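# Pour hazelnuts from bowl into a cup held aloft

## Task

With a small bowl of hazelnuts and an empty cup on the table, lift the cup so it is held up in the air and transfer all of the hazelnuts from the bowl into it. Afterwards both must stand directly on the table, the cup upright; the bowl may end upside down. It counts as failed if, once the first hazelnut is in the cup and until the last one is, the cup is supported by anything other than the robot, or if the cup or bowl is released or drops while nothing lies within a few millimetres beneath it. A result that stays in place only because the robot holds it is not done; finish by releasing both and moving the hands away.

## Robot and tools

Robot: two arms, left_arm and right_arm, facing each other across a table. Each carries the same five-finger right hand, so the hands are not mirrored: every hand number and axis means the same thing on both.

Scene frame: origin on the table top halfway between the arm bases, table surface at z = 0, +z up, left_arm's base on the +y side. The names left and right do not match image sides. Positions are in metres, orientations as quaternions wxyz; printed positions can be slightly off at long reach.

Hand point: a point 0.05 m in front of the palm where index pad meets thumb tip in a pinch. Its +z runs along straightened fingers (fingers extend 0.06 to 0.07 m past it), +y points out of the palm, +x runs across the palm away from the thumb. A bracket on the little-finger side of the wrist sticks out and can collide. With the thumb turned fully in front of the palm, the hand can wrap an object 0.035 to 0.08 m wide; turn the thumb before reaching the object.

Row layout (used by both execute_actions and move): one flat list of 28 numbers, each in [-1, 1], always covering both arms. First 14 for left_arm: dx, dy, dz, rx, ry, rz, then little, ring, middle, index, thumb_bend, thumb_turn, force_limit, speed. Next 14 the same for right_arm.

Arm numbers dx..rz are an offset, not a pose: they say where the hand point should go relative to its pose in the most recent result that reported it (before any such result in the scene, or for a second call in the same reply, relative to where it is when the action begins). They are expressed in the hand point's own axes. Scale: 1.0 = 0.6 m for dx, dy, dz and 180 degrees for the rotation vector rx, ry, rz. Each step's commanded pose is clipped to within 100 mm and 16 degrees of the measured one. All zeros is not a pause: it pulls the arm back to its reference pose. To keep an arm still, send the offset back to its desired pose in a reply's first call and zeros afterwards.

Hand numbers are absolute targets. little, ring, middle, index, thumb_bend: +1 straight/open, -1 fully curled. thumb_turn: +1 beside the palm, -1 opposite the fingers. A pinch is roughly index -0.22, thumb_bend -0.75, thumb_turn -0.57. force_limit maps -1..+1 linearly to about 0..10 N at the fingertip (0..15 N for the two thumb motors) and stops only closing motors. speed maps -1..+1 to near zero..full (full travel 0.6 s). For a gentle grip close at speed -0.9 or lower. No value means 'unchanged': to hold a hand as it is, resend its last eight numbers (or hand_measured plus hand_force_limit and hand_speed). Resending the same numbers keeps a grip; a motor only starts when its target changes by at least 0.01.

Tools:
- execute_actions {actions, pictures}: actions holds at most one item. Empty list: just report state (with pictures). {"rows": [...], "steps": n}: 1 to 15 rows, n up to 15 (default 15, minimum 3), control steps of 1/30 s; each row is one step and the last row repeats. Every row is measured from the same reference pose, not from the row before. {"steps": n} alone: wait up to 300 steps counted from the last result. pictures true forces camera images.
- move {target, speed, stop_force}: target is one 28-number row as above (offsets). The hand points travel straight toward their targets, ending together, lasting 0.5 to 10 s. speed is top path speed in m/s, 0.002 to 0.5 (default 0.25); rotation limited to twice that in rad/s. stop_force, 9 to 40 N for both arms, ends an arm's path when its wrist sensor feels that much extra push against the motion; the arm backs off two steps and holds. Use it only with slow, non-rotating approaches; omit it when moving away from something the hand presses on. Paths do not avoid obstacles or the other arm.
- wait {seconds}: 0 to 10 s, nothing new sent.
- zoom_image {camera, region}: camera is cam_low (896x504), cam_left_wrist or cam_right_wrist (616x616); region [x0, y0, x1, y1] pixels, at most 504 by 504.
- show_instructions: shows the reference image page.


Reading results: the state line gives each hand point's position, quaternion and velocities. "Hand target" shows where each arm is now being driven. HELD marks steps not sent; "pose unreachable" names an arm whose command the clearance check altered. A move adds a "move:" line with the ending per arm: done, off_target, moving, held, fault or contact (stop_force triggered), plus limits=paced (pose clipped) or limits=held (steps blocked; the arm may then jump fast). Wrist force and torque are in the end effector's axes, noisy (offset up to ~4 N, noise ~2.4 N), saturating near 50 N. hand_measured, hand_stopped_by (moving, target, force, stalled, fault) and hand_load_n list six motor values; loads near 0 mean the grip is lost. The last 3 steps of an action run after the result, and the simulation keeps running while you think.

Avoid: dropping or releasing the cup or bowl in mid-air; setting the cup down on anything between the first and last hazelnut; knocking anything off the table. Arms are stiff, so targets even slightly into a hard surface can fault; fast contacts hit harder. A joint torque at its limit (wrist joints 24.9 N m, others 133 N m, held weight included) or any outside force of 150 N stops the arm for 10 s. Never let the arms collide or press on each other. Long holding heats motors: a MOTOR HOT warning from 70 °C, brakes at 85 °C. Move smoothly and release both objects on the table before moving clear.

Each tool is called after "Call:" as name(argument=value, ...) on one line, values as JSON.

Reference images:

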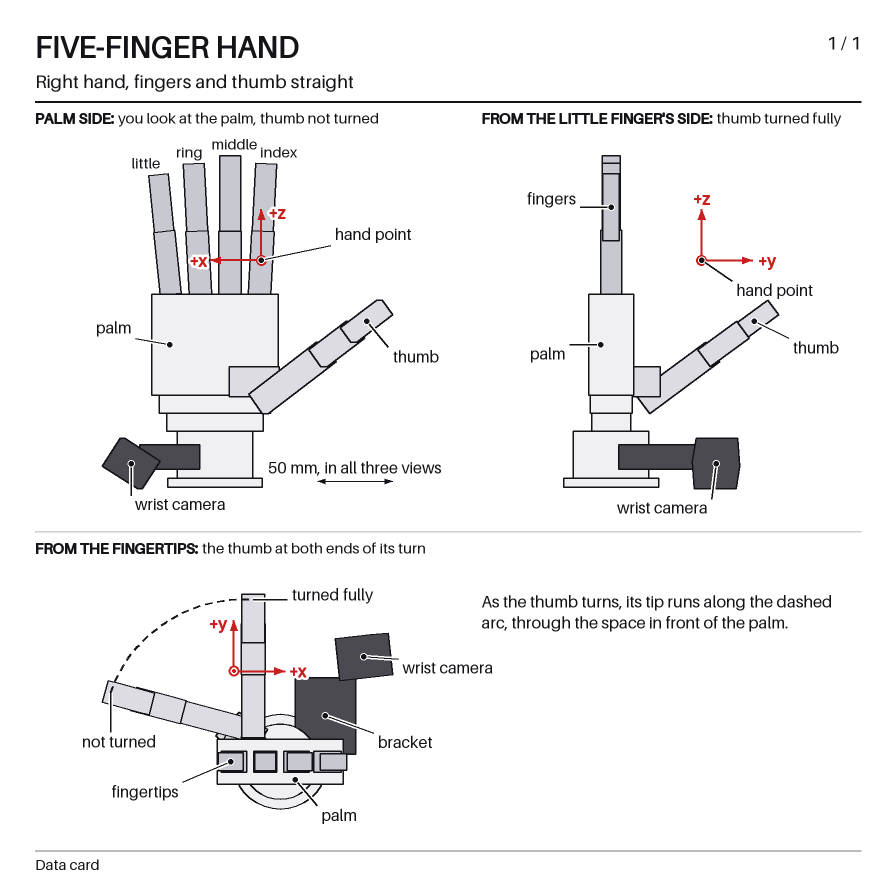

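## Session

Call:
execute_actions(actions=[])

Scene clock: 0.00 s of 6600.00 s.
left_arm: end_effector_position=(+0.3354, +0.4909, +0.4728) hand_measured=(+1.000, +1.000, +1.000, +1.000, +1.000, +1.000) hand_load_n=(+0.0, +0.0, +0.0, +0.0, +0.0, +0.0) hand_stopped_by=(target, target, target, target, target, target) hand_force_limit=0.00 hand_speed=-0.80 end_effector_quat_wxyz=(-0.012, +0.294, +0.956, +0.021) end_effector_velocity=(+0.000, +0.000, +0.000) end_effector_angular_velocity=(-0.000, -0.000, +0.001) | right_arm: end_effector_position=(+0.0675, -0.2562, +0.4932) hand_measured=(+1.000, +1.000, +1.000, +1.000, +1.000, +1.000) hand_load_n=(+0.0, +0.0, +0.0, +0.0, +0.0, +0.0) hand_stopped_by=(target, target, target, target, target, target) hand_force_limit=0.00 hand_speed=-0.80 end_effector_quat_wxyz=(+0.018, -0.384, +0.923, -0.007) end_effector_velocity=(-0.001, -0.000, +0.001) end_effector_angular_velocity=(+0.001, -0.001, -0.001)
Joint positions: left_arm=[ 0.573 -1.722  1.371  1.965  1.549 -1.87 ] | right_arm=[-1.178 -1.752  1.312  1.975  1.587 -1.902]
Joint velocities: left_arm=[ 0.    -0.    -0.    -0.     0.    -0.001] | right_arm=[-0.001 -0.002 -0.     0.001  0.     0.001]
Wrist force (N, on the end effector, along its own x y z axes, offset not removed): no reading
Wrist torque (N m, same axes, about the end effector's origin, offset not removed): no reading
Hand target (left_arm): +0.335, +0.491, +0.473; -0.012, +0.294, +0.956, +0.021
Hand target (right_arm): +0.068, -0.256, +0.493; +0.018, -0.384, +0.923, -0.007

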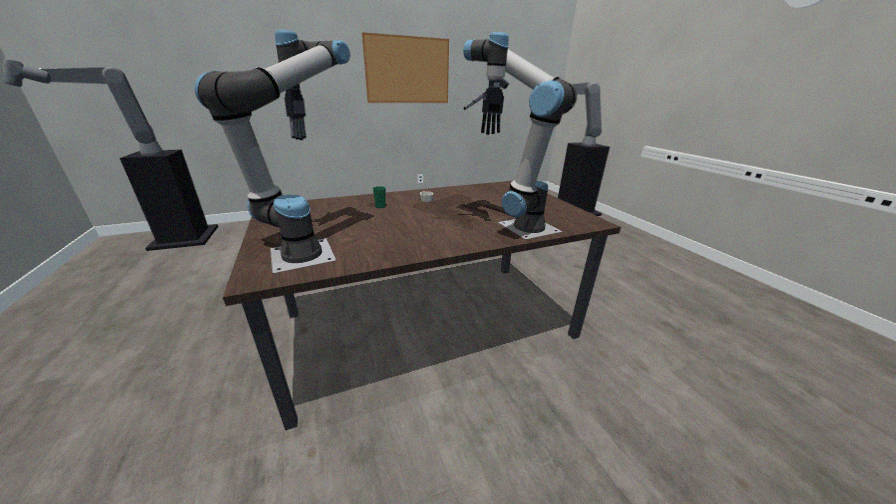

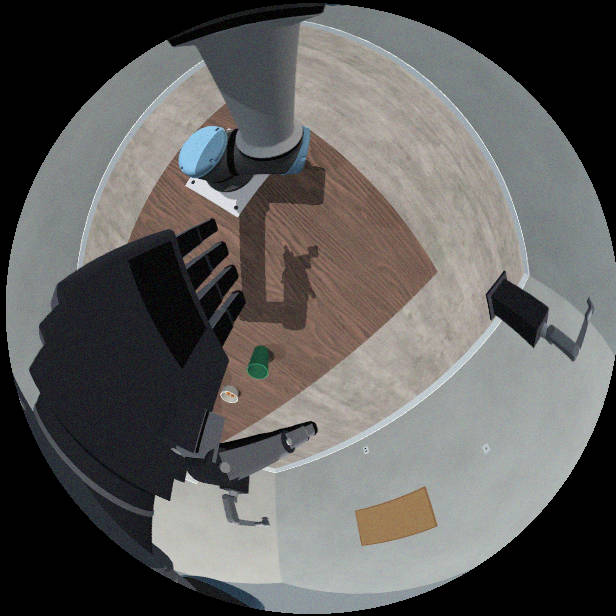

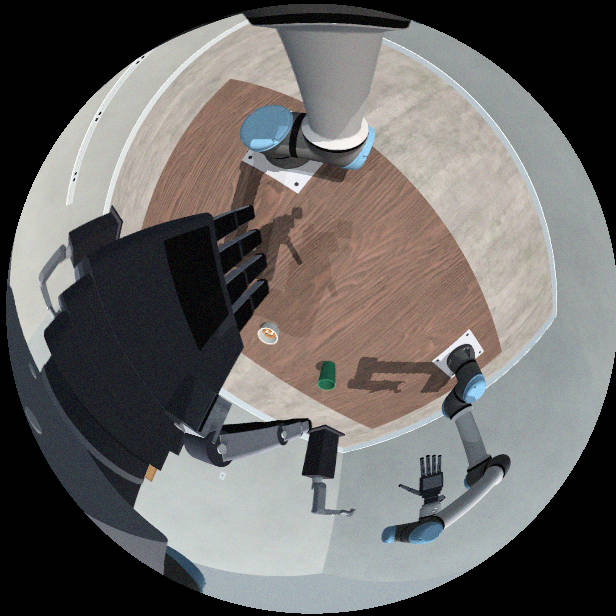

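Call:
zoom_image(camera="cam_low", region=[340, 160, 480, 230])

Call:
zoom_image(camera="cam_right_wrist", region=[230, 300, 370, 410])

Region (340, 160, 480, 230) of cam_low's 896x504 image, scaled by 3.600, with more detail than that image has.

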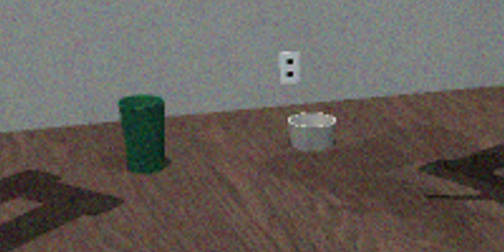

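Region (230, 300, 370, 410) of cam_right_wrist's 616x616 image, scaled by 3.600, with more detail than that image has; it fills the top 396 rows of this view, and the rest is white.

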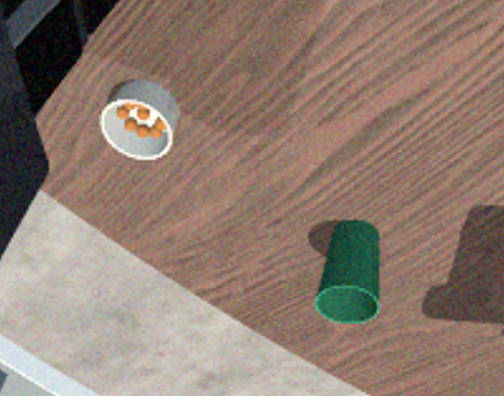

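Call:
move(target=[-0.515,-0.320,0.394,0.644,0.152,-0.617,1,1,1,1,1,-1,0,0, -0.513,-0.443,0.515,0.648,0.080,-0.669,1,1,1,1,1,-1,0,0], speed=0.4)

Scene clock: 9.40 s of 6600.00 s.
left_arm: end_effector_position=(+0.4809, +0.1700, +0.2194) hand_measured=(+1.000, +1.000, +1.000, +1.000, +1.000, -1.000) hand_load_n=(+0.0, +0.0, +0.0, +0.0, +0.0, +0.0) hand_stopped_by=(target, target, target, target, target, target) hand_force_limit=0.00 hand_speed=0.00 end_effector_quat_wxyz=(+0.353, +0.612, -0.355, +0.612) end_effector_velocity=(+0.001, -0.001, -0.002) end_effector_angular_velocity=(-0.006, +0.001, +0.011) | right_arm: end_effector_position=(+0.4845, -0.2248, +0.2002) hand_measured=(+1.000, +1.000, +1.000, +1.000, +1.000, -1.000) hand_load_n=(+0.0, +0.0, +0.0, +0.0, +0.0, +0.0) hand_stopped_by=(target, target, target, target, target, target) hand_force_limit=0.00 hand_speed=0.00 end_effector_quat_wxyz=(-0.183, +0.684, +0.181, +0.683) end_effector_velocity=(+0.001, -0.000, -0.000) end_effector_angular_velocity=(-0.001, -0.005, +0.008)
Joint positions: left_arm=[ 0.822 -1.479  2.123 -0.642  1.973 -4.71 ] | right_arm=[-1.329 -1.528  2.239 -0.711  1.357 -4.709]
Joint velocities: left_arm=[-0.007  0.     0.01  -0.015 -0.018 -0.006] | right_arm=[-0.008  0.002  0.003 -0.008 -0.016 -0.002]
Wrist force (N, on the end effector, along its own x y z axes, offset not removed): left_arm=[1.4 2.0 1.6] | right_arm=[-0.4 1.0 0.4]
Wrist torque (N m, same axes, about the end effector's origin, offset not removed): left_arm=[0.34 -0.36 0.02] | right_arm=[0.31 0.05 -0.02]
Hand target (left_arm): +0.481, +0.170, +0.219; +0.353, +0.612, -0.354, +0.612
Hand target (right_arm): +0.485, -0.225, +0.200; -0.183, +0.684, +0.181, +0.683
Off the commanded pose (left_arm): 0.000 m, 0 deg.
Off the commanded pose (right_arm): 0.001 m, 0 deg.
Kept back: nothing.
After step 90, 2.07 s passed at rest.
move: done

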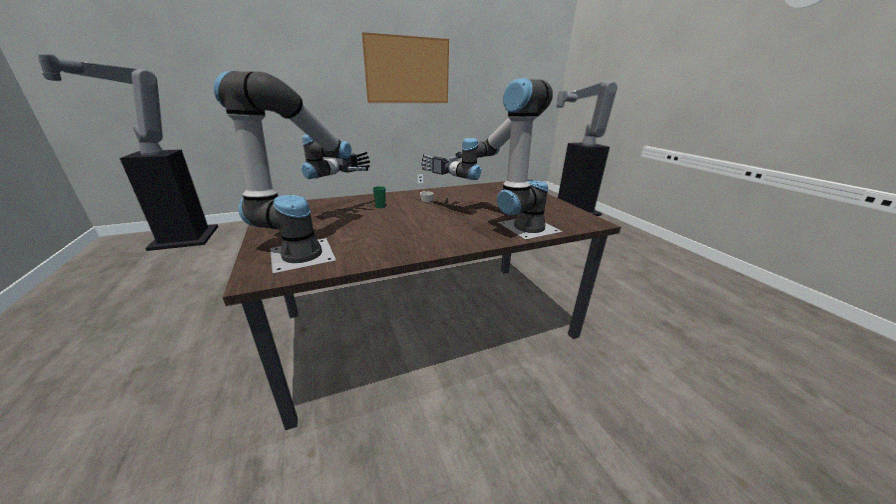

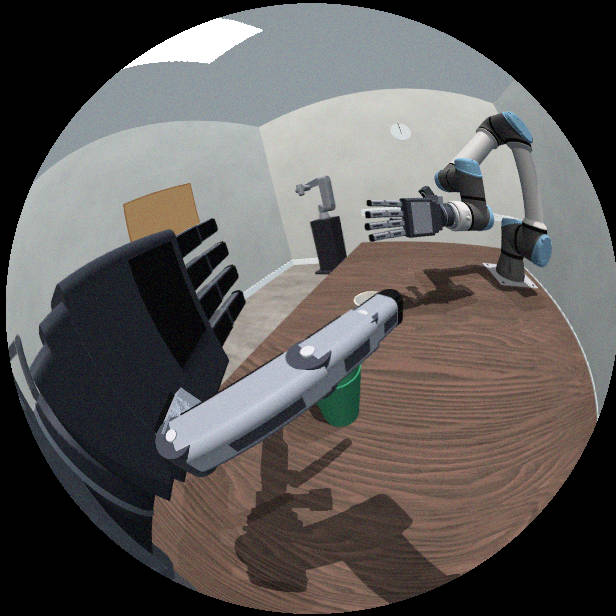

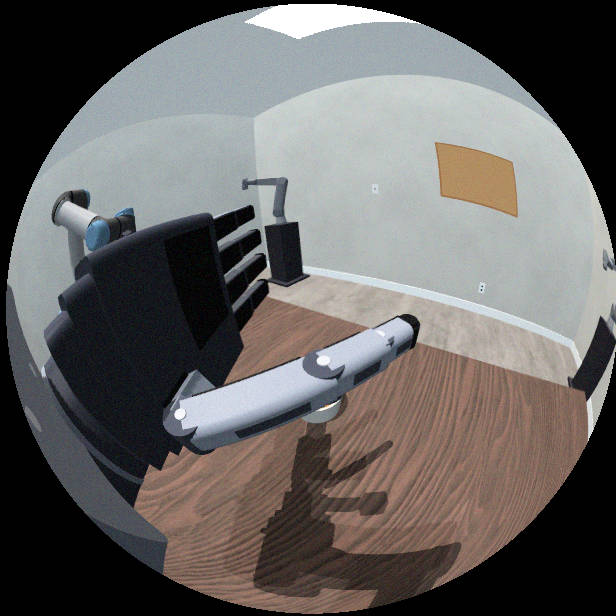

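Call:
execute_actions(actions=[{"rows":[[0,0,0,0,0,0,1,1,1,1,1,1,0,1, 0,0,0,0,0,0,1,1,1,1,1,1,0,1]],"steps":15}])

Call:
wait(seconds=0.2)

Call:
zoom_image(camera="cam_right_wrist", region=[240, 330, 400, 470])

Call:
zoom_image(camera="cam_left_wrist", region=[260, 270, 460, 450])

Scene clock: 10.43 s of 6600.00 s.
left_arm: end_effector_position=(+0.4809, +0.1700, +0.2194) hand_measured=(+1.000, +1.000, +1.000, +1.000, +1.000, -0.156) hand_load_n=(+0.0, +0.0, +0.0, +0.0, +0.0, +0.0) hand_stopped_by=(target, target, target, target, target, moving) hand_force_limit=0.00 hand_speed=1.00 end_effector_quat_wxyz=(+0.353, +0.612, -0.355, +0.612) end_effector_velocity=(+0.000, +0.000, +0.001) end_effector_angular_velocity=(-0.000, -0.001, +0.000) | right_arm: end_effector_position=(+0.4845, -0.2249, +0.2001) hand_measured=(+1.000, +1.000, +1.000, +1.000, +1.000, -0.156) hand_load_n=(+0.0, +0.0, +0.0, +0.0, +0.0, +0.0) hand_stopped_by=(target, target, target, target, target, moving) hand_force_limit=0.00 hand_speed=1.00 end_effector_quat_wxyz=(-0.183, +0.684, +0.181, +0.683) end_effector_velocity=(-0.001, +0.001, -0.000) end_effector_angular_velocity=(+0.001, +0.001, +0.001)
Joint positions: left_arm=[ 0.822 -1.479  2.123 -0.642  1.973 -4.71 ] | right_arm=[-1.329 -1.528  2.239 -0.711  1.357 -4.71 ]
Joint velocities: left_arm=[ 0.001 -0.    -0.001  0.     0.001  0.   ] | right_arm=[ 0.001 -0.001  0.001  0.     0.     0.001]
Wrist force (N, on the end effector, along its own x y z axes, offset not removed): left_arm=[3.0 1.3 -2.2] | right_arm=[-1.3 0.6 -0.9]
Wrist torque (N m, same axes, about the end effector's origin, offset not removed): left_arm=[0.44 -0.39 0.17] | right_arm=[0.23 0.02 -0.14]
Steps of this call (steps 1 to 19: nothing new was sent; steps 20 to 31: the first 12 steps of this action). Readings (end_effector_position | what the end effector reports):
20: left_arm (+0.4810, +0.1699, +0.2193) | right_arm (+0.4846, -0.2248, +0.2001) | left_arm hand_measured=(+1.000, +1.000, +1.000, +1.000, +1.000, -1.000) hand_load_n=(+0.0, +0.0, +0.0, +0.0, +0.0, +0.0) hand_stopped_by=(target, target, target, target, target, moving) hand_force_limit=0.00 hand_speed=1.00 | right_arm hand_measured=(+1.000, +1.000, +1.000, +1.000, +1.000, -1.000) hand_load_n=(+0.0, +0.0, +0.0, +0.0, +0.0, +0.0) hand_stopped_by=(target, target, target, target, target, moving) hand_force_limit=0.00 hand_speed=1.00
21: left_arm (+0.4810, +0.1699, +0.2193) | right_arm (+0.4846, -0.2248, +0.2001) | left_arm hand_measured=(+1.000, +1.000, +1.000, +1.000, +1.000, -1.000) hand_load_n=(+0.0, +0.0, +0.0, +0.0, +0.0, +0.0) hand_stopped_by=(target, target, target, target, target, moving) hand_force_limit=0.00 hand_speed=1.00 | right_arm hand_measured=(+1.000, +1.000, +1.000, +1.000, +1.000, -1.000) hand_load_n=(+0.0, +0.0, +0.0, +0.0, +0.0, +0.0) hand_stopped_by=(target, target, target, target, target, moving) hand_force_limit=0.00 hand_speed=1.00
23: left_arm (+0.4809, +0.1699, +0.2193) | right_arm (+0.4847, -0.2249, +0.2001) | left_arm hand_measured=(+1.000, +1.000, +1.000, +1.000, +1.000, -0.916) hand_load_n=(+0.0, +0.0, +0.0, +0.0, +0.0, +0.5) hand_stopped_by=(target, target, target, target, target, moving) hand_force_limit=0.00 hand_speed=1.00 | right_arm hand_measured=(+1.000, +1.000, +1.000, +1.000, +1.000, -0.916) hand_load_n=(+0.0, +0.0, +0.0, +0.0, +0.0, +0.5) hand_stopped_by=(target, target, target, target, target, moving) hand_force_limit=0.00 hand_speed=1.00
27: left_arm (+0.4809, +0.1700, +0.2193) | right_arm (+0.4846, -0.2250, +0.2001) | left_arm hand_measured=(+1.000, +1.000, +1.000, +1.000, +1.000, -0.538) hand_load_n=(+0.0, +0.0, +0.0, +0.0, +0.0, +0.0) hand_stopped_by=(target, target, target, target, target, moving) hand_force_limit=0.00 hand_speed=1.00 | right_arm hand_measured=(+1.000, +1.000, +1.000, +1.000, +1.000, -0.538) hand_load_n=(+0.0, +0.0, +0.0, +0.0, +0.0, +0.0) hand_stopped_by=(target, target, target, target, target, moving) hand_force_limit=0.00 hand_speed=1.00
31: the state above

Scene clock: 10.73 s of 6600.00 s.
left_arm: end_effector_position=(+0.4809, +0.1700, +0.2194) hand_measured=(+1.000, +1.000, +1.000, +1.000, +1.000, +0.700) hand_load_n=(+0.0, +0.0, +0.0, +0.0, +0.0, +0.0) hand_stopped_by=(target, target, target, target, target, moving) hand_force_limit=0.00 hand_speed=1.00 end_effector_quat_wxyz=(+0.353, +0.612, -0.355, +0.612) end_effector_velocity=(+0.000, -0.000, +0.000) end_effector_angular_velocity=(-0.001, -0.001, +0.000) | right_arm: end_effector_position=(+0.4845, -0.2248, +0.2002) hand_measured=(+1.000, +1.000, +1.000, +1.000, +1.000, +0.700) hand_load_n=(+0.0, +0.0, +0.0, +0.0, +0.0, +0.0) hand_stopped_by=(target, target, target, target, target, moving) hand_force_limit=0.00 hand_speed=1.00 end_effector_quat_wxyz=(-0.183, +0.684, +0.181, +0.683) end_effector_velocity=(-0.000, +0.000, -0.001) end_effector_angular_velocity=(+0.000, +0.001, +0.001)
Joint positions: left_arm=[ 0.822 -1.479  2.123 -0.642  1.973 -4.71 ] | right_arm=[-1.329 -1.528  2.239 -0.711  1.357 -4.709]
Joint velocities: left_arm=[-0. -0. -0. -0. -0.  0.] | right_arm=[ 0.     0.001  0.001 -0.    -0.001  0.001]
Wrist force (N, on the end effector, along its own x y z axes, offset not removed): left_arm=[4.1 1.4 -1.2] | right_arm=[-0.5 0.2 -0.2]
Wrist torque (N m, same axes, about the end effector's origin, offset not removed): left_arm=[0.22 -0.82 0.12] | right_arm=[0.05 -0.08 0.05]
Hand target (left_arm): +0.481, +0.170, +0.219; +0.353, +0.612, -0.355, +0.612
Hand target (right_arm): +0.484, -0.225, +0.200; -0.183, +0.684, +0.181, +0.683
Off the commanded pose (left_arm): 0.000 m, 0 deg.
Off the commanded pose (right_arm): 0.000 m, 0 deg.
Kept back: nothing.
Steps of this call (steps 1 to 3: the last 3 steps of your previous action; steps 4 to 9: nothing new was sent). Readings (end_effector_position | what the end effector reports):
1: left_arm (+0.4809, +0.1700, +0.2194) | right_arm (+0.4845, -0.2249, +0.2002) | left_arm hand_measured=(+1.000, +1.000, +1.000, +1.000, +1.000, -0.062) hand_load_n=(+0.0, +0.0, +0.0, +0.0, +0.0, +0.0) hand_stopped_by=(target, target, target, target, target, moving) hand_force_limit=0.00 hand_speed=1.00 | right_arm hand_measured=(+1.000, +1.000, +1.000, +1.000, +1.000, -0.062) hand_load_n=(+0.0, +0.0, +0.0, +0.0, +0.0, +0.0) hand_stopped_by=(target, target, target, target, target, moving) hand_force_limit=0.00 hand_speed=1.00
2: left_arm (+0.4809, +0.1700, +0.2194) | right_arm (+0.4845, -0.2249, +0.2002) | left_arm hand_measured=(+1.000, +1.000, +1.000, +1.000, +1.000, +0.034) hand_load_n=(+0.0, +0.0, +0.0, +0.0, +0.0, +0.0) hand_stopped_by=(target, target, target, target, target, moving) hand_force_limit=0.00 hand_speed=1.00 | right_arm hand_measured=(+1.000, +1.000, +1.000, +1.000, +1.000, +0.034) hand_load_n=(+0.0, +0.0, +0.0, +0.0, +0.0, +0.0) hand_stopped_by=(target, target, target, target, target, moving) hand_force_limit=0.00 hand_speed=1.00
4: left_arm (+0.4809, +0.1700, +0.2194) | right_arm (+0.4845, -0.2248, +0.2002) | left_arm hand_measured=(+1.000, +1.000, +1.000, +1.000, +1.000, +0.224) hand_load_n=(+0.0, +0.0, +0.0, +0.0, +0.0, +0.0) hand_stopped_by=(target, target, target, target, target, moving) hand_force_limit=0.00 hand_speed=1.00 | right_arm hand_measured=(+1.000, +1.000, +1.000, +1.000, +1.000, +0.224) hand_load_n=(+0.0, +0.0, +0.0, +0.0, +0.0, +0.0) hand_stopped_by=(target, target, target, target, target, moving) hand_force_limit=0.00 hand_speed=1.00
8: left_arm (+0.4809, +0.1700, +0.2194) | right_arm (+0.4845, -0.2248, +0.2002) | left_arm hand_measured=(+1.000, +1.000, +1.000, +1.000, +1.000, +0.606) hand_load_n=(+0.0, +0.0, +0.0, +0.0, +0.0, +0.0) hand_stopped_by=(target, target, target, target, target, moving) hand_force_limit=0.00 hand_speed=1.00 | right_arm hand_measured=(+1.000, +1.000, +1.000, +1.000, +1.000, +0.606) hand_load_n=(+0.0, +0.0, +0.0, +0.0, +0.0, +0.0) hand_stopped_by=(target, target, target, target, target, moving) hand_force_limit=0.00 hand_speed=1.00
9: the state above

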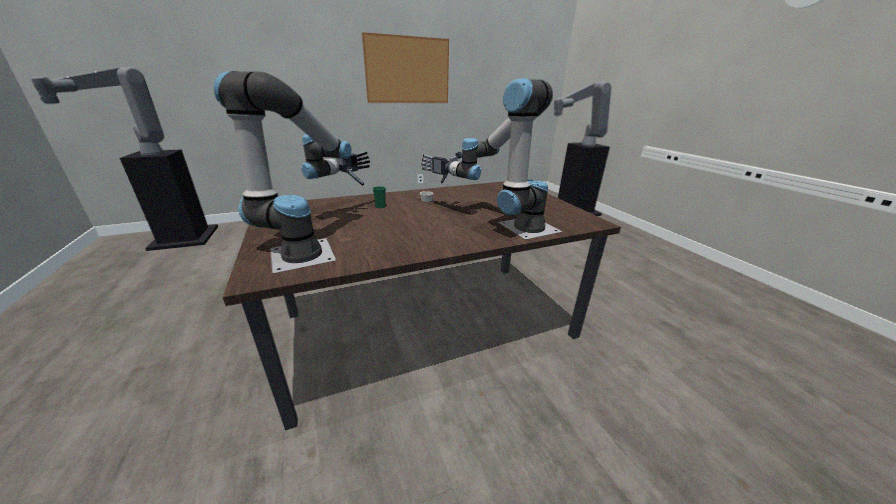

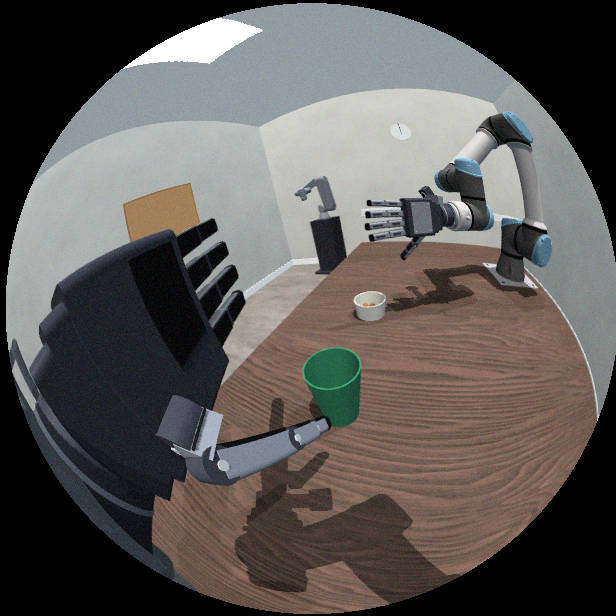

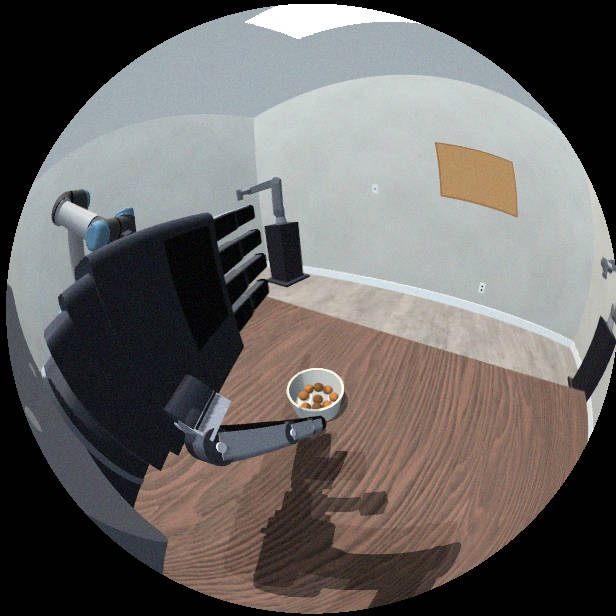

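Region (240, 330, 400, 470) of cam_right_wrist's 616x616 image, scaled by 3.150, with more detail than that image has; it fills the top 441 rows of this view, and the rest is white.

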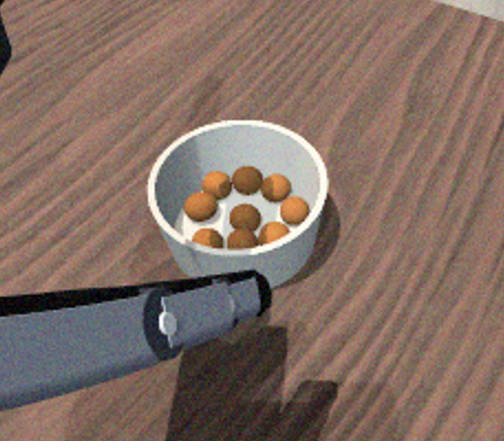

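Region (260, 270, 460, 450) of cam_left_wrist's 616x616 image, scaled by 2.520, with more detail than that image has; it fills the top 454 rows of this view, and the rest is white.

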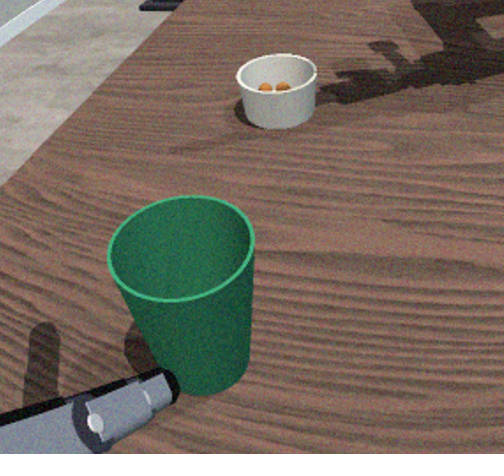

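Call:
move(target=[-0.28,-0.03,-0.03,0,0,0,1,1,1,1,1,-1,0,1, -0.21,-0.083,0,0,0,0,1,1,1,1,1,-1,0,1], speed=0.2)

Scene clock: 13.23 s of 6600.00 s.
left_arm: end_effector_position=(+0.4878, +0.1948, +0.0517) hand_measured=(+1.000, +1.000, +1.000, +1.000, +1.000, -1.000) hand_load_n=(+0.0, +0.0, +0.0, +0.0, +0.0, +0.0) hand_stopped_by=(target, target, target, target, target, target) hand_force_limit=0.00 hand_speed=1.00 end_effector_quat_wxyz=(+0.353, +0.612, -0.355, +0.612) end_effector_velocity=(+0.001, +0.000, -0.002) end_effector_angular_velocity=(-0.003, -0.001, +0.001) | right_arm: end_effector_position=(+0.4595, -0.1814, +0.0744) hand_measured=(+1.000, +1.000, +1.000, +1.000, +1.000, -1.000) hand_load_n=(+0.0, +0.0, +0.0, +0.0, +0.0, +0.0) hand_stopped_by=(target, target, target, target, target, target) hand_force_limit=0.00 hand_speed=1.00 end_effector_quat_wxyz=(-0.183, +0.684, +0.181, +0.683) end_effector_velocity=(-0.001, +0.001, -0.003) end_effector_angular_velocity=(-0.001, +0.001, -0.000)
Joint positions: left_arm=[ 0.89  -1.098  2.249 -1.15   2.041 -4.71 ] | right_arm=[-1.175 -1.193  2.309 -1.115  1.511 -4.709]
Joint velocities: left_arm=[ 0.001  0.008 -0.    -0.011  0.001 -0.002] | right_arm=[ 0.003  0.008  0.    -0.007  0.003 -0.   ]
Wrist force (N, on the end effector, along its own x y z axes, offset not removed): left_arm=[0.7 1.9 -3.6] | right_arm=[1.1 1.4 1.0]
Wrist torque (N m, same axes, about the end effector's origin, offset not removed): left_arm=[0.44 -0.08 -0.14] | right_arm=[0.26 -0.34 0.06]
Hand target (left_arm): +0.488, +0.195, +0.051; +0.353, +0.612, -0.355, +0.612
Hand target (right_arm): +0.460, -0.181, +0.074; -0.183, +0.684, +0.181, +0.683
Off the commanded pose (left_arm): 0.000 m, 0 deg.
Off the commanded pose (right_arm): 0.000 m, 0 deg.
Kept back: nothing.
move: done

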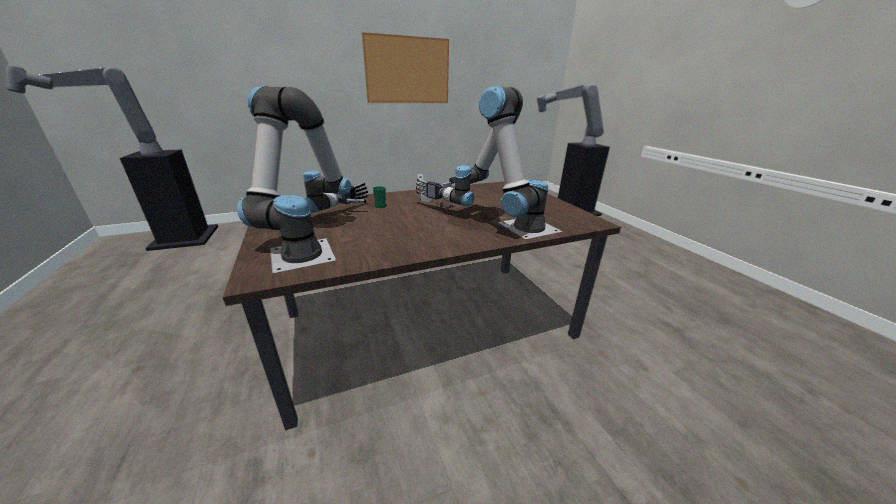

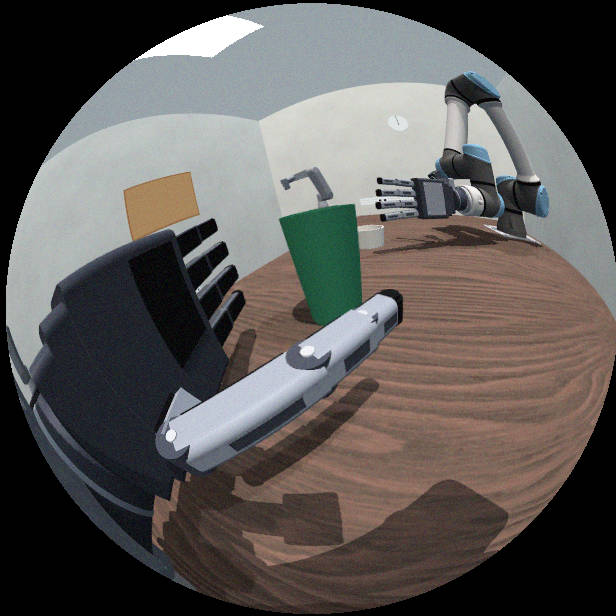

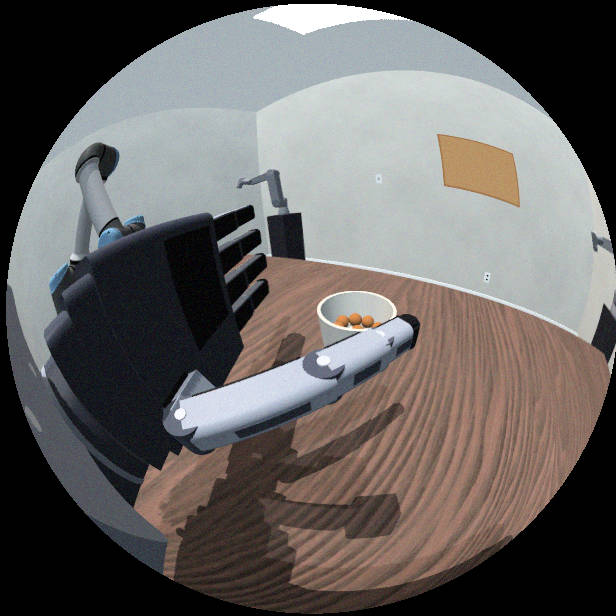

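Call:
move(target=[-0.024,0.05,0.1,0,0,0,1,1,1,1,1,-1,0,1, -0.074,0.025,0.06,0,0,0,1,1,1,1,1,-1,0,1], speed=0.1)

Scene clock: 15.23 s of 6600.00 s.
left_arm: end_effector_position=(+0.4918, +0.1280, +0.0372) hand_measured=(+1.000, +1.000, +1.000, +1.000, +1.000, -1.000) hand_load_n=(+0.0, +0.0, +0.0, +0.0, +0.0, +0.0) hand_stopped_by=(target, target, target, target, target, target) hand_force_limit=0.00 hand_speed=1.00 end_effector_quat_wxyz=(+0.353, +0.612, -0.355, +0.612) end_effector_velocity=(+0.000, -0.002, -0.000) end_effector_angular_velocity=(-0.000, -0.001, +0.000) | right_arm: end_effector_position=(+0.4980, -0.1764, +0.0301) hand_measured=(+1.000, +1.000, +1.000, +1.000, +1.000, -1.000) hand_load_n=(+0.0, +0.0, +0.0, +0.0, +0.0, +0.0) hand_stopped_by=(target, target, target, target, target, target) hand_force_limit=0.00 hand_speed=1.00 end_effector_quat_wxyz=(-0.183, +0.684, +0.181, +0.683) end_effector_velocity=(+0.001, +0.000, +0.000) end_effector_angular_velocity=(-0.000, -0.002, +0.000)
Joint positions: left_arm=[ 0.751 -1.029  2.182 -1.151  1.902 -4.71 ] | right_arm=[-1.21  -1.029  2.229 -1.2    1.476 -4.709]
Joint velocities: left_arm=[-0.003  0.002 -0.002  0.    -0.003  0.   ] | right_arm=[-0.001  0.002 -0.003 -0.001 -0.001 -0.001]
Wrist force (N, on the end effector, along its own x y z axes, offset not removed): left_arm=[3.5 2.8 0.2] | right_arm=[0.0 -0.2 -1.6]
Wrist torque (N m, same axes, about the end effector's origin, offset not removed): left_arm=[0.51 -0.72 0.22] | right_arm=[0.22 -0.07 -0.09]
Hand target (left_arm): +0.492, +0.128, +0.037; +0.353, +0.612, -0.355, +0.612
Hand target (right_arm): +0.498, -0.176, +0.030; -0.183, +0.684, +0.181, +0.683
Off the commanded pose (left_arm): 0.000 m, 0 deg.
Off the commanded pose (right_arm): 0.000 m, 0 deg.
Kept back: nothing.
move: done

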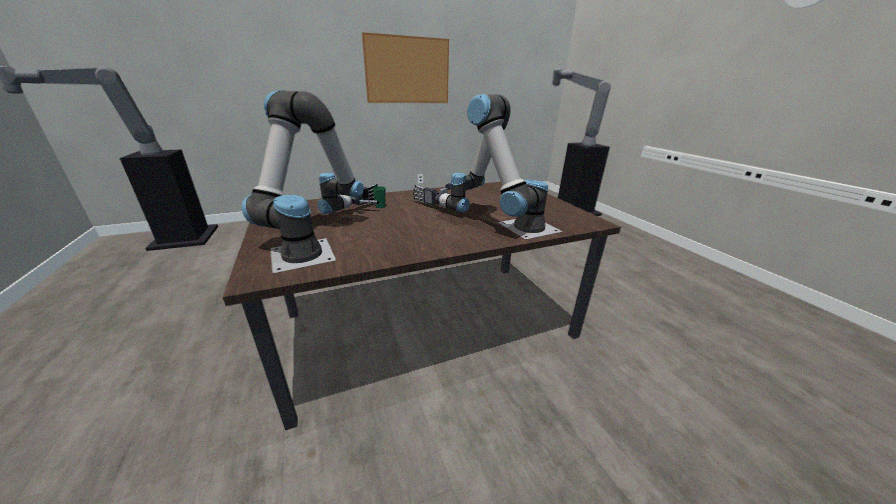

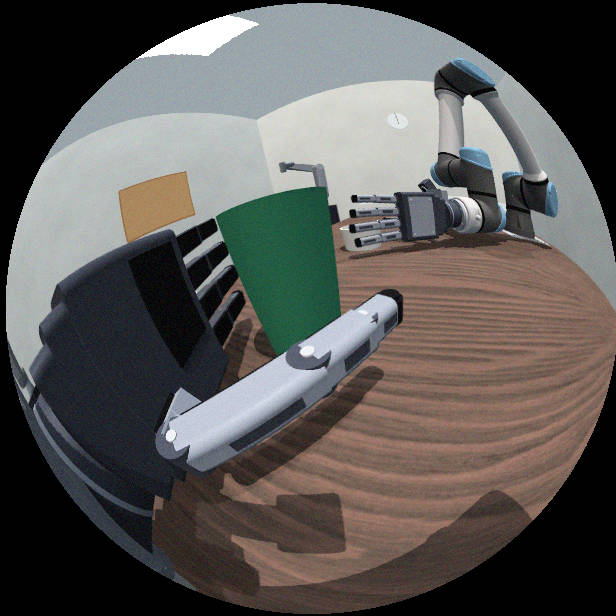

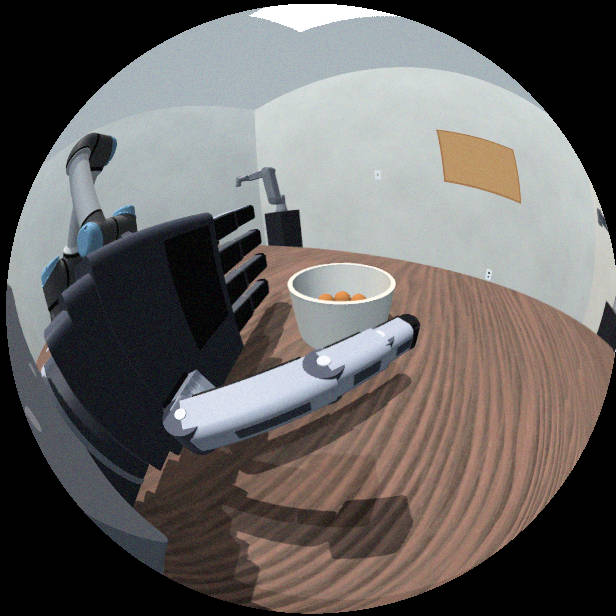

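Call:
zoom_image(camera="cam_left_wrist", region=[325, 160, 525, 280])

Region (325, 160, 525, 280) of cam_left_wrist's 616x616 image, scaled by 2.520, with more detail than that image has; it fills the top 302 rows of this view, and the rest is white.

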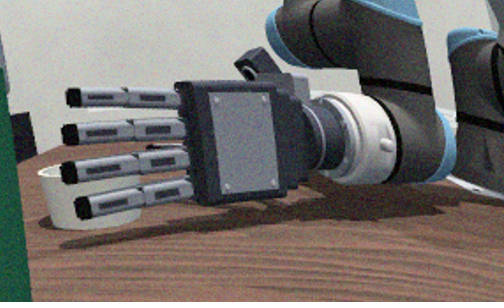

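Call:
move(target=[0,0,0.063,0,0,0,1,1,1,1,1,-1,0,1, -0.013,0.02,0.075,0,0,0,1,1,1,1,1,-1,0,1], speed=0.06)

Scene clock: 16.87 s of 6600.00 s.
left_arm: end_effector_position=(+0.5106, +0.0954, +0.0372) hand_measured=(+1.000, +1.000, +1.000, +1.000, +1.000, -1.000) hand_load_n=(+0.0, +0.0, +0.0, +0.0, +0.0, +0.0) hand_stopped_by=(target, target, target, target, target, target) hand_force_limit=0.00 hand_speed=1.00 end_effector_quat_wxyz=(+0.353, +0.612, -0.355, +0.612) end_effector_velocity=(+0.000, -0.001, +0.000) end_effector_angular_velocity=(+0.000, +0.000, -0.001) | right_arm: end_effector_position=(+0.5428, -0.1645, +0.0223) hand_measured=(+1.000, +1.000, +1.000, +1.000, +1.000, -1.000) hand_load_n=(+0.0, +0.0, +0.0, +0.0, +0.0, -1.0) hand_stopped_by=(target, target, target, target, target, target) hand_force_limit=0.00 hand_speed=1.00 end_effector_quat_wxyz=(-0.183, +0.684, +0.181, +0.683) end_effector_velocity=(+0.002, +0.000, -0.001) end_effector_angular_velocity=(+0.000, +0.001, -0.000)
Joint positions: left_arm=[ 0.722 -0.991  2.093 -1.1    1.873 -4.71 ] | right_arm=[-1.228 -0.96   2.108 -1.147  1.457 -4.709]
Joint velocities: left_arm=[-0.002  0.001 -0.004  0.003 -0.001 -0.   ] | right_arm=[-0.001  0.004 -0.006  0.004 -0.001  0.001]
Wrist force (N, on the end effector, along its own x y z axes, offset not removed): left_arm=[-0.4 2.0 1.4] | right_arm=[1.5 0.8 -1.5]
Wrist torque (N m, same axes, about the end effector's origin, offset not removed): left_arm=[0.21 -0.12 -0.05] | right_arm=[0.00 -0.20 -0.12]
Hand target (left_arm): +0.511, +0.095, +0.037; +0.353, +0.612, -0.355, +0.612
Hand target (right_arm): +0.543, -0.164, +0.022; -0.183, +0.684, +0.181, +0.683
Off the commanded pose (left_arm): 0.000 m, 0 deg.
Off the commanded pose (right_arm): 0.000 m, 0 deg.
Kept back: nothing.
move: done

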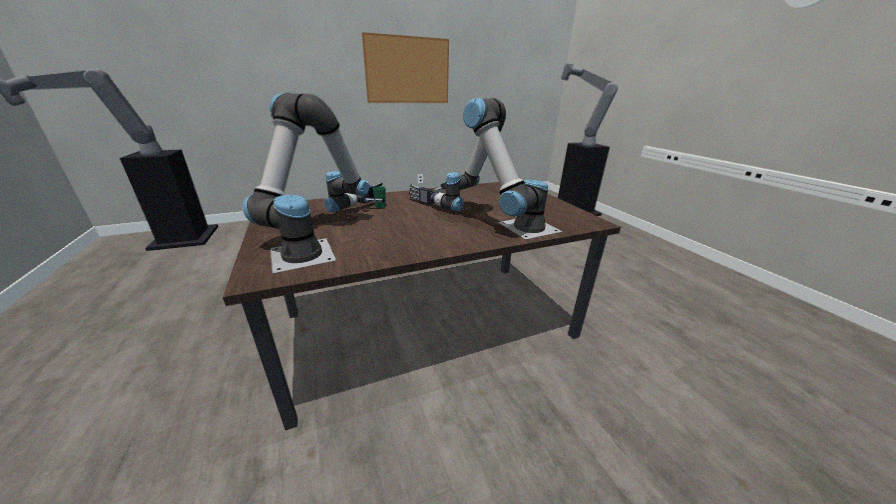

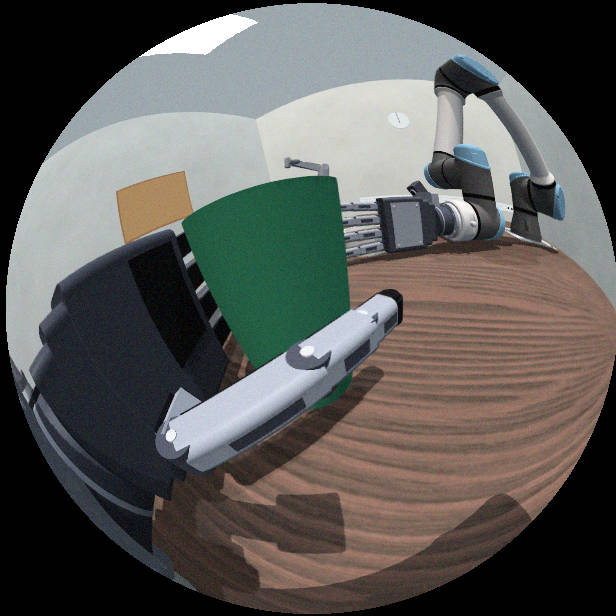

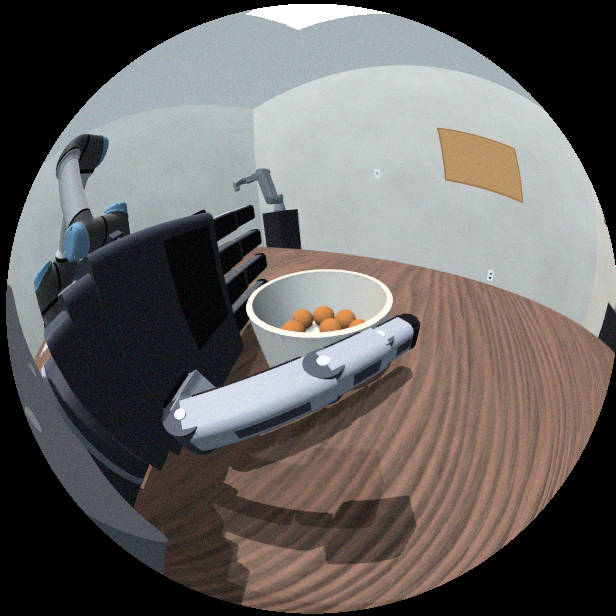

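Call:
zoom_image(camera="cam_right_wrist", region=[200, 230, 450, 430])

Call:
zoom_image(camera="cam_low", region=[320, 165, 480, 225])

Region (200, 230, 450, 430) of cam_right_wrist's 616x616 image, scaled by 2.016, with more detail than that image has; it fills the top 403 rows of this view, and the rest is white.

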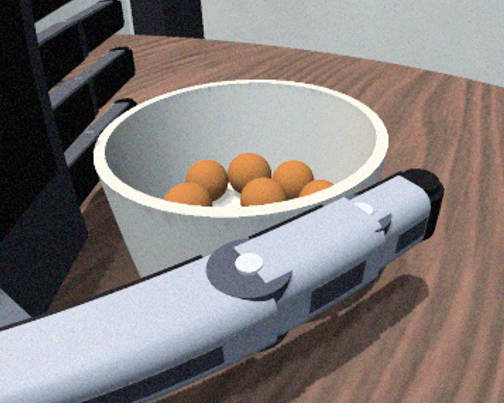

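Region (320, 165, 480, 225) of cam_low's 896x504 image, scaled by 3.150, with more detail than that image has; it fills the top 189 rows of this view, and the rest is white.

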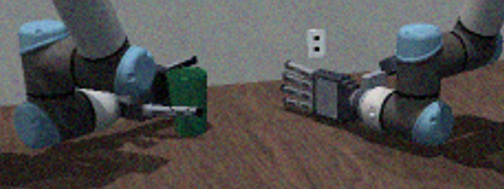

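Call:
move(target=[0,0.006,0.02,0,0,0,1,1,1,1,1,-1,0,1, 0,0.014,0.003,0,0,0,1,1,1,1,1,-0.87,0,-0.5], speed=0.03)

Call:
zoom_image(camera="cam_right_wrist", region=[200, 230, 450, 430])

Scene clock: 20.37 s of 6600.00 s.
left_arm: end_effector_position=(+0.5134, +0.0834, +0.0372) hand_measured=(+1.000, +1.000, +1.000, +1.000, +1.000, -1.000) hand_load_n=(+0.0, +0.0, +0.0, +0.0, +0.0, +0.0) hand_stopped_by=(target, target, target, target, target, target) hand_force_limit=0.00 hand_speed=1.00 end_effector_quat_wxyz=(+0.353, +0.612, -0.355, +0.612) end_effector_velocity=(+0.000, -0.001, -0.001) end_effector_angular_velocity=(+0.001, +0.000, +0.001) | right_arm: end_effector_position=(+0.5484, -0.1708, +0.0222) hand_measured=(+1.000, +1.000, +1.000, +1.000, +1.000, -0.870) hand_load_n=(+0.0, +0.0, +0.0, +0.0, +0.0, +0.0) hand_stopped_by=(target, target, target, target, target, target) hand_force_limit=0.00 hand_speed=-0.50 end_effector_quat_wxyz=(-0.183, +0.684, +0.181, +0.683) end_effector_velocity=(+0.001, -0.001, -0.000) end_effector_angular_velocity=(-0.000, +0.001, -0.001)
Joint positions: left_arm=[ 0.705 -0.981  2.07  -1.087  1.856 -4.71 ] | right_arm=[-1.248 -0.96   2.108 -1.147  1.437 -4.709]
Joint velocities: left_arm=[-0.002  0.002 -0.003  0.002 -0.003  0.001] | right_arm=[-0.004  0.     0.    -0.    -0.003  0.   ]
Wrist force (N, on the end effector, along its own x y z axes, offset not removed): left_arm=[0.7 -0.4 -0.4] | right_arm=[1.2 -1.4 1.3]
Wrist torque (N m, same axes, about the end effector's origin, offset not removed): left_arm=[-0.04 -0.07 -0.19] | right_arm=[-0.17 -0.30 0.06]
Hand target (left_arm): +0.513, +0.083, +0.037; +0.353, +0.612, -0.355, +0.612
Hand target (right_arm): +0.549, -0.171, +0.022; -0.183, +0.684, +0.181, +0.683
Off the commanded pose (left_arm): 0.000 m, 0 deg.
Off the commanded pose (right_arm): 0.000 m, 0 deg.
Kept back: nothing.
move: done

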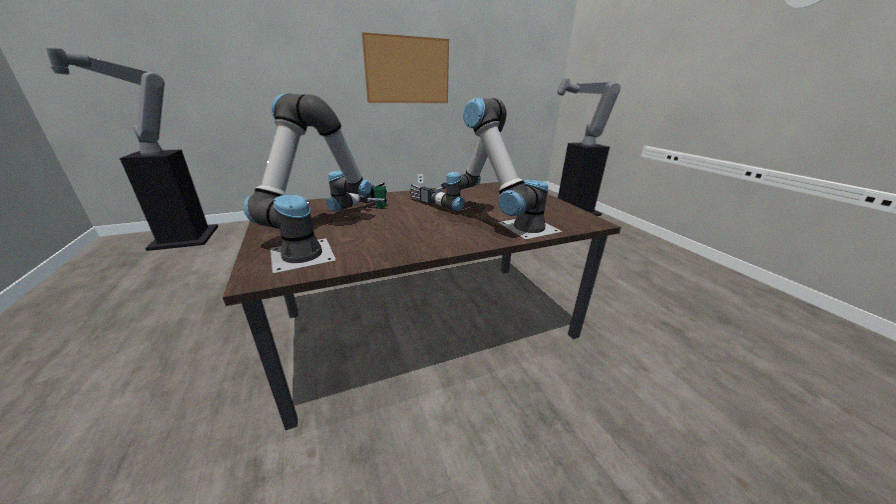

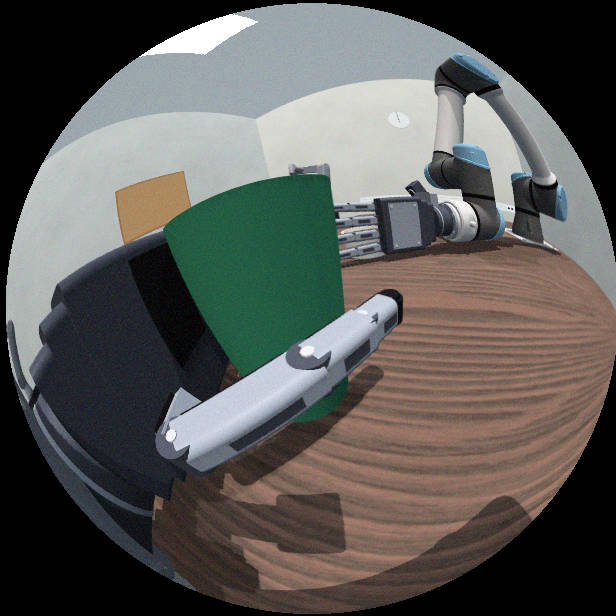

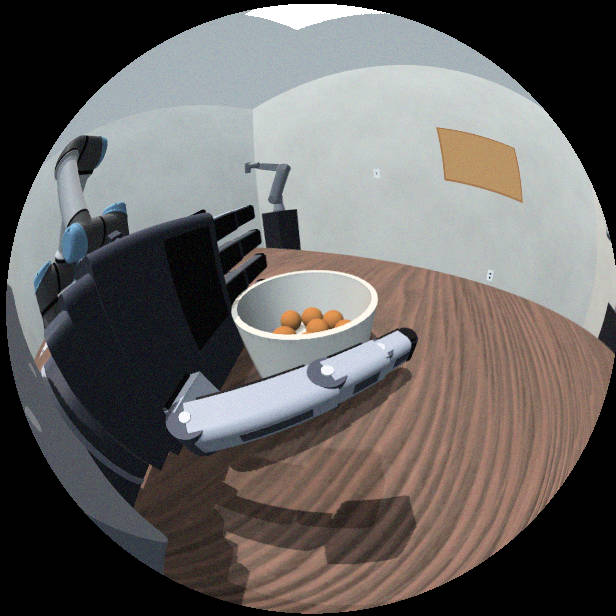

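Region (200, 230, 450, 430) of cam_right_wrist's 616x616 image, scaled by 2.016, with more detail than that image has; it fills the top 403 rows of this view, and the rest is white.

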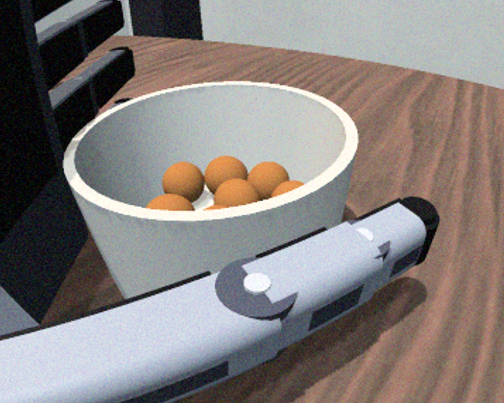

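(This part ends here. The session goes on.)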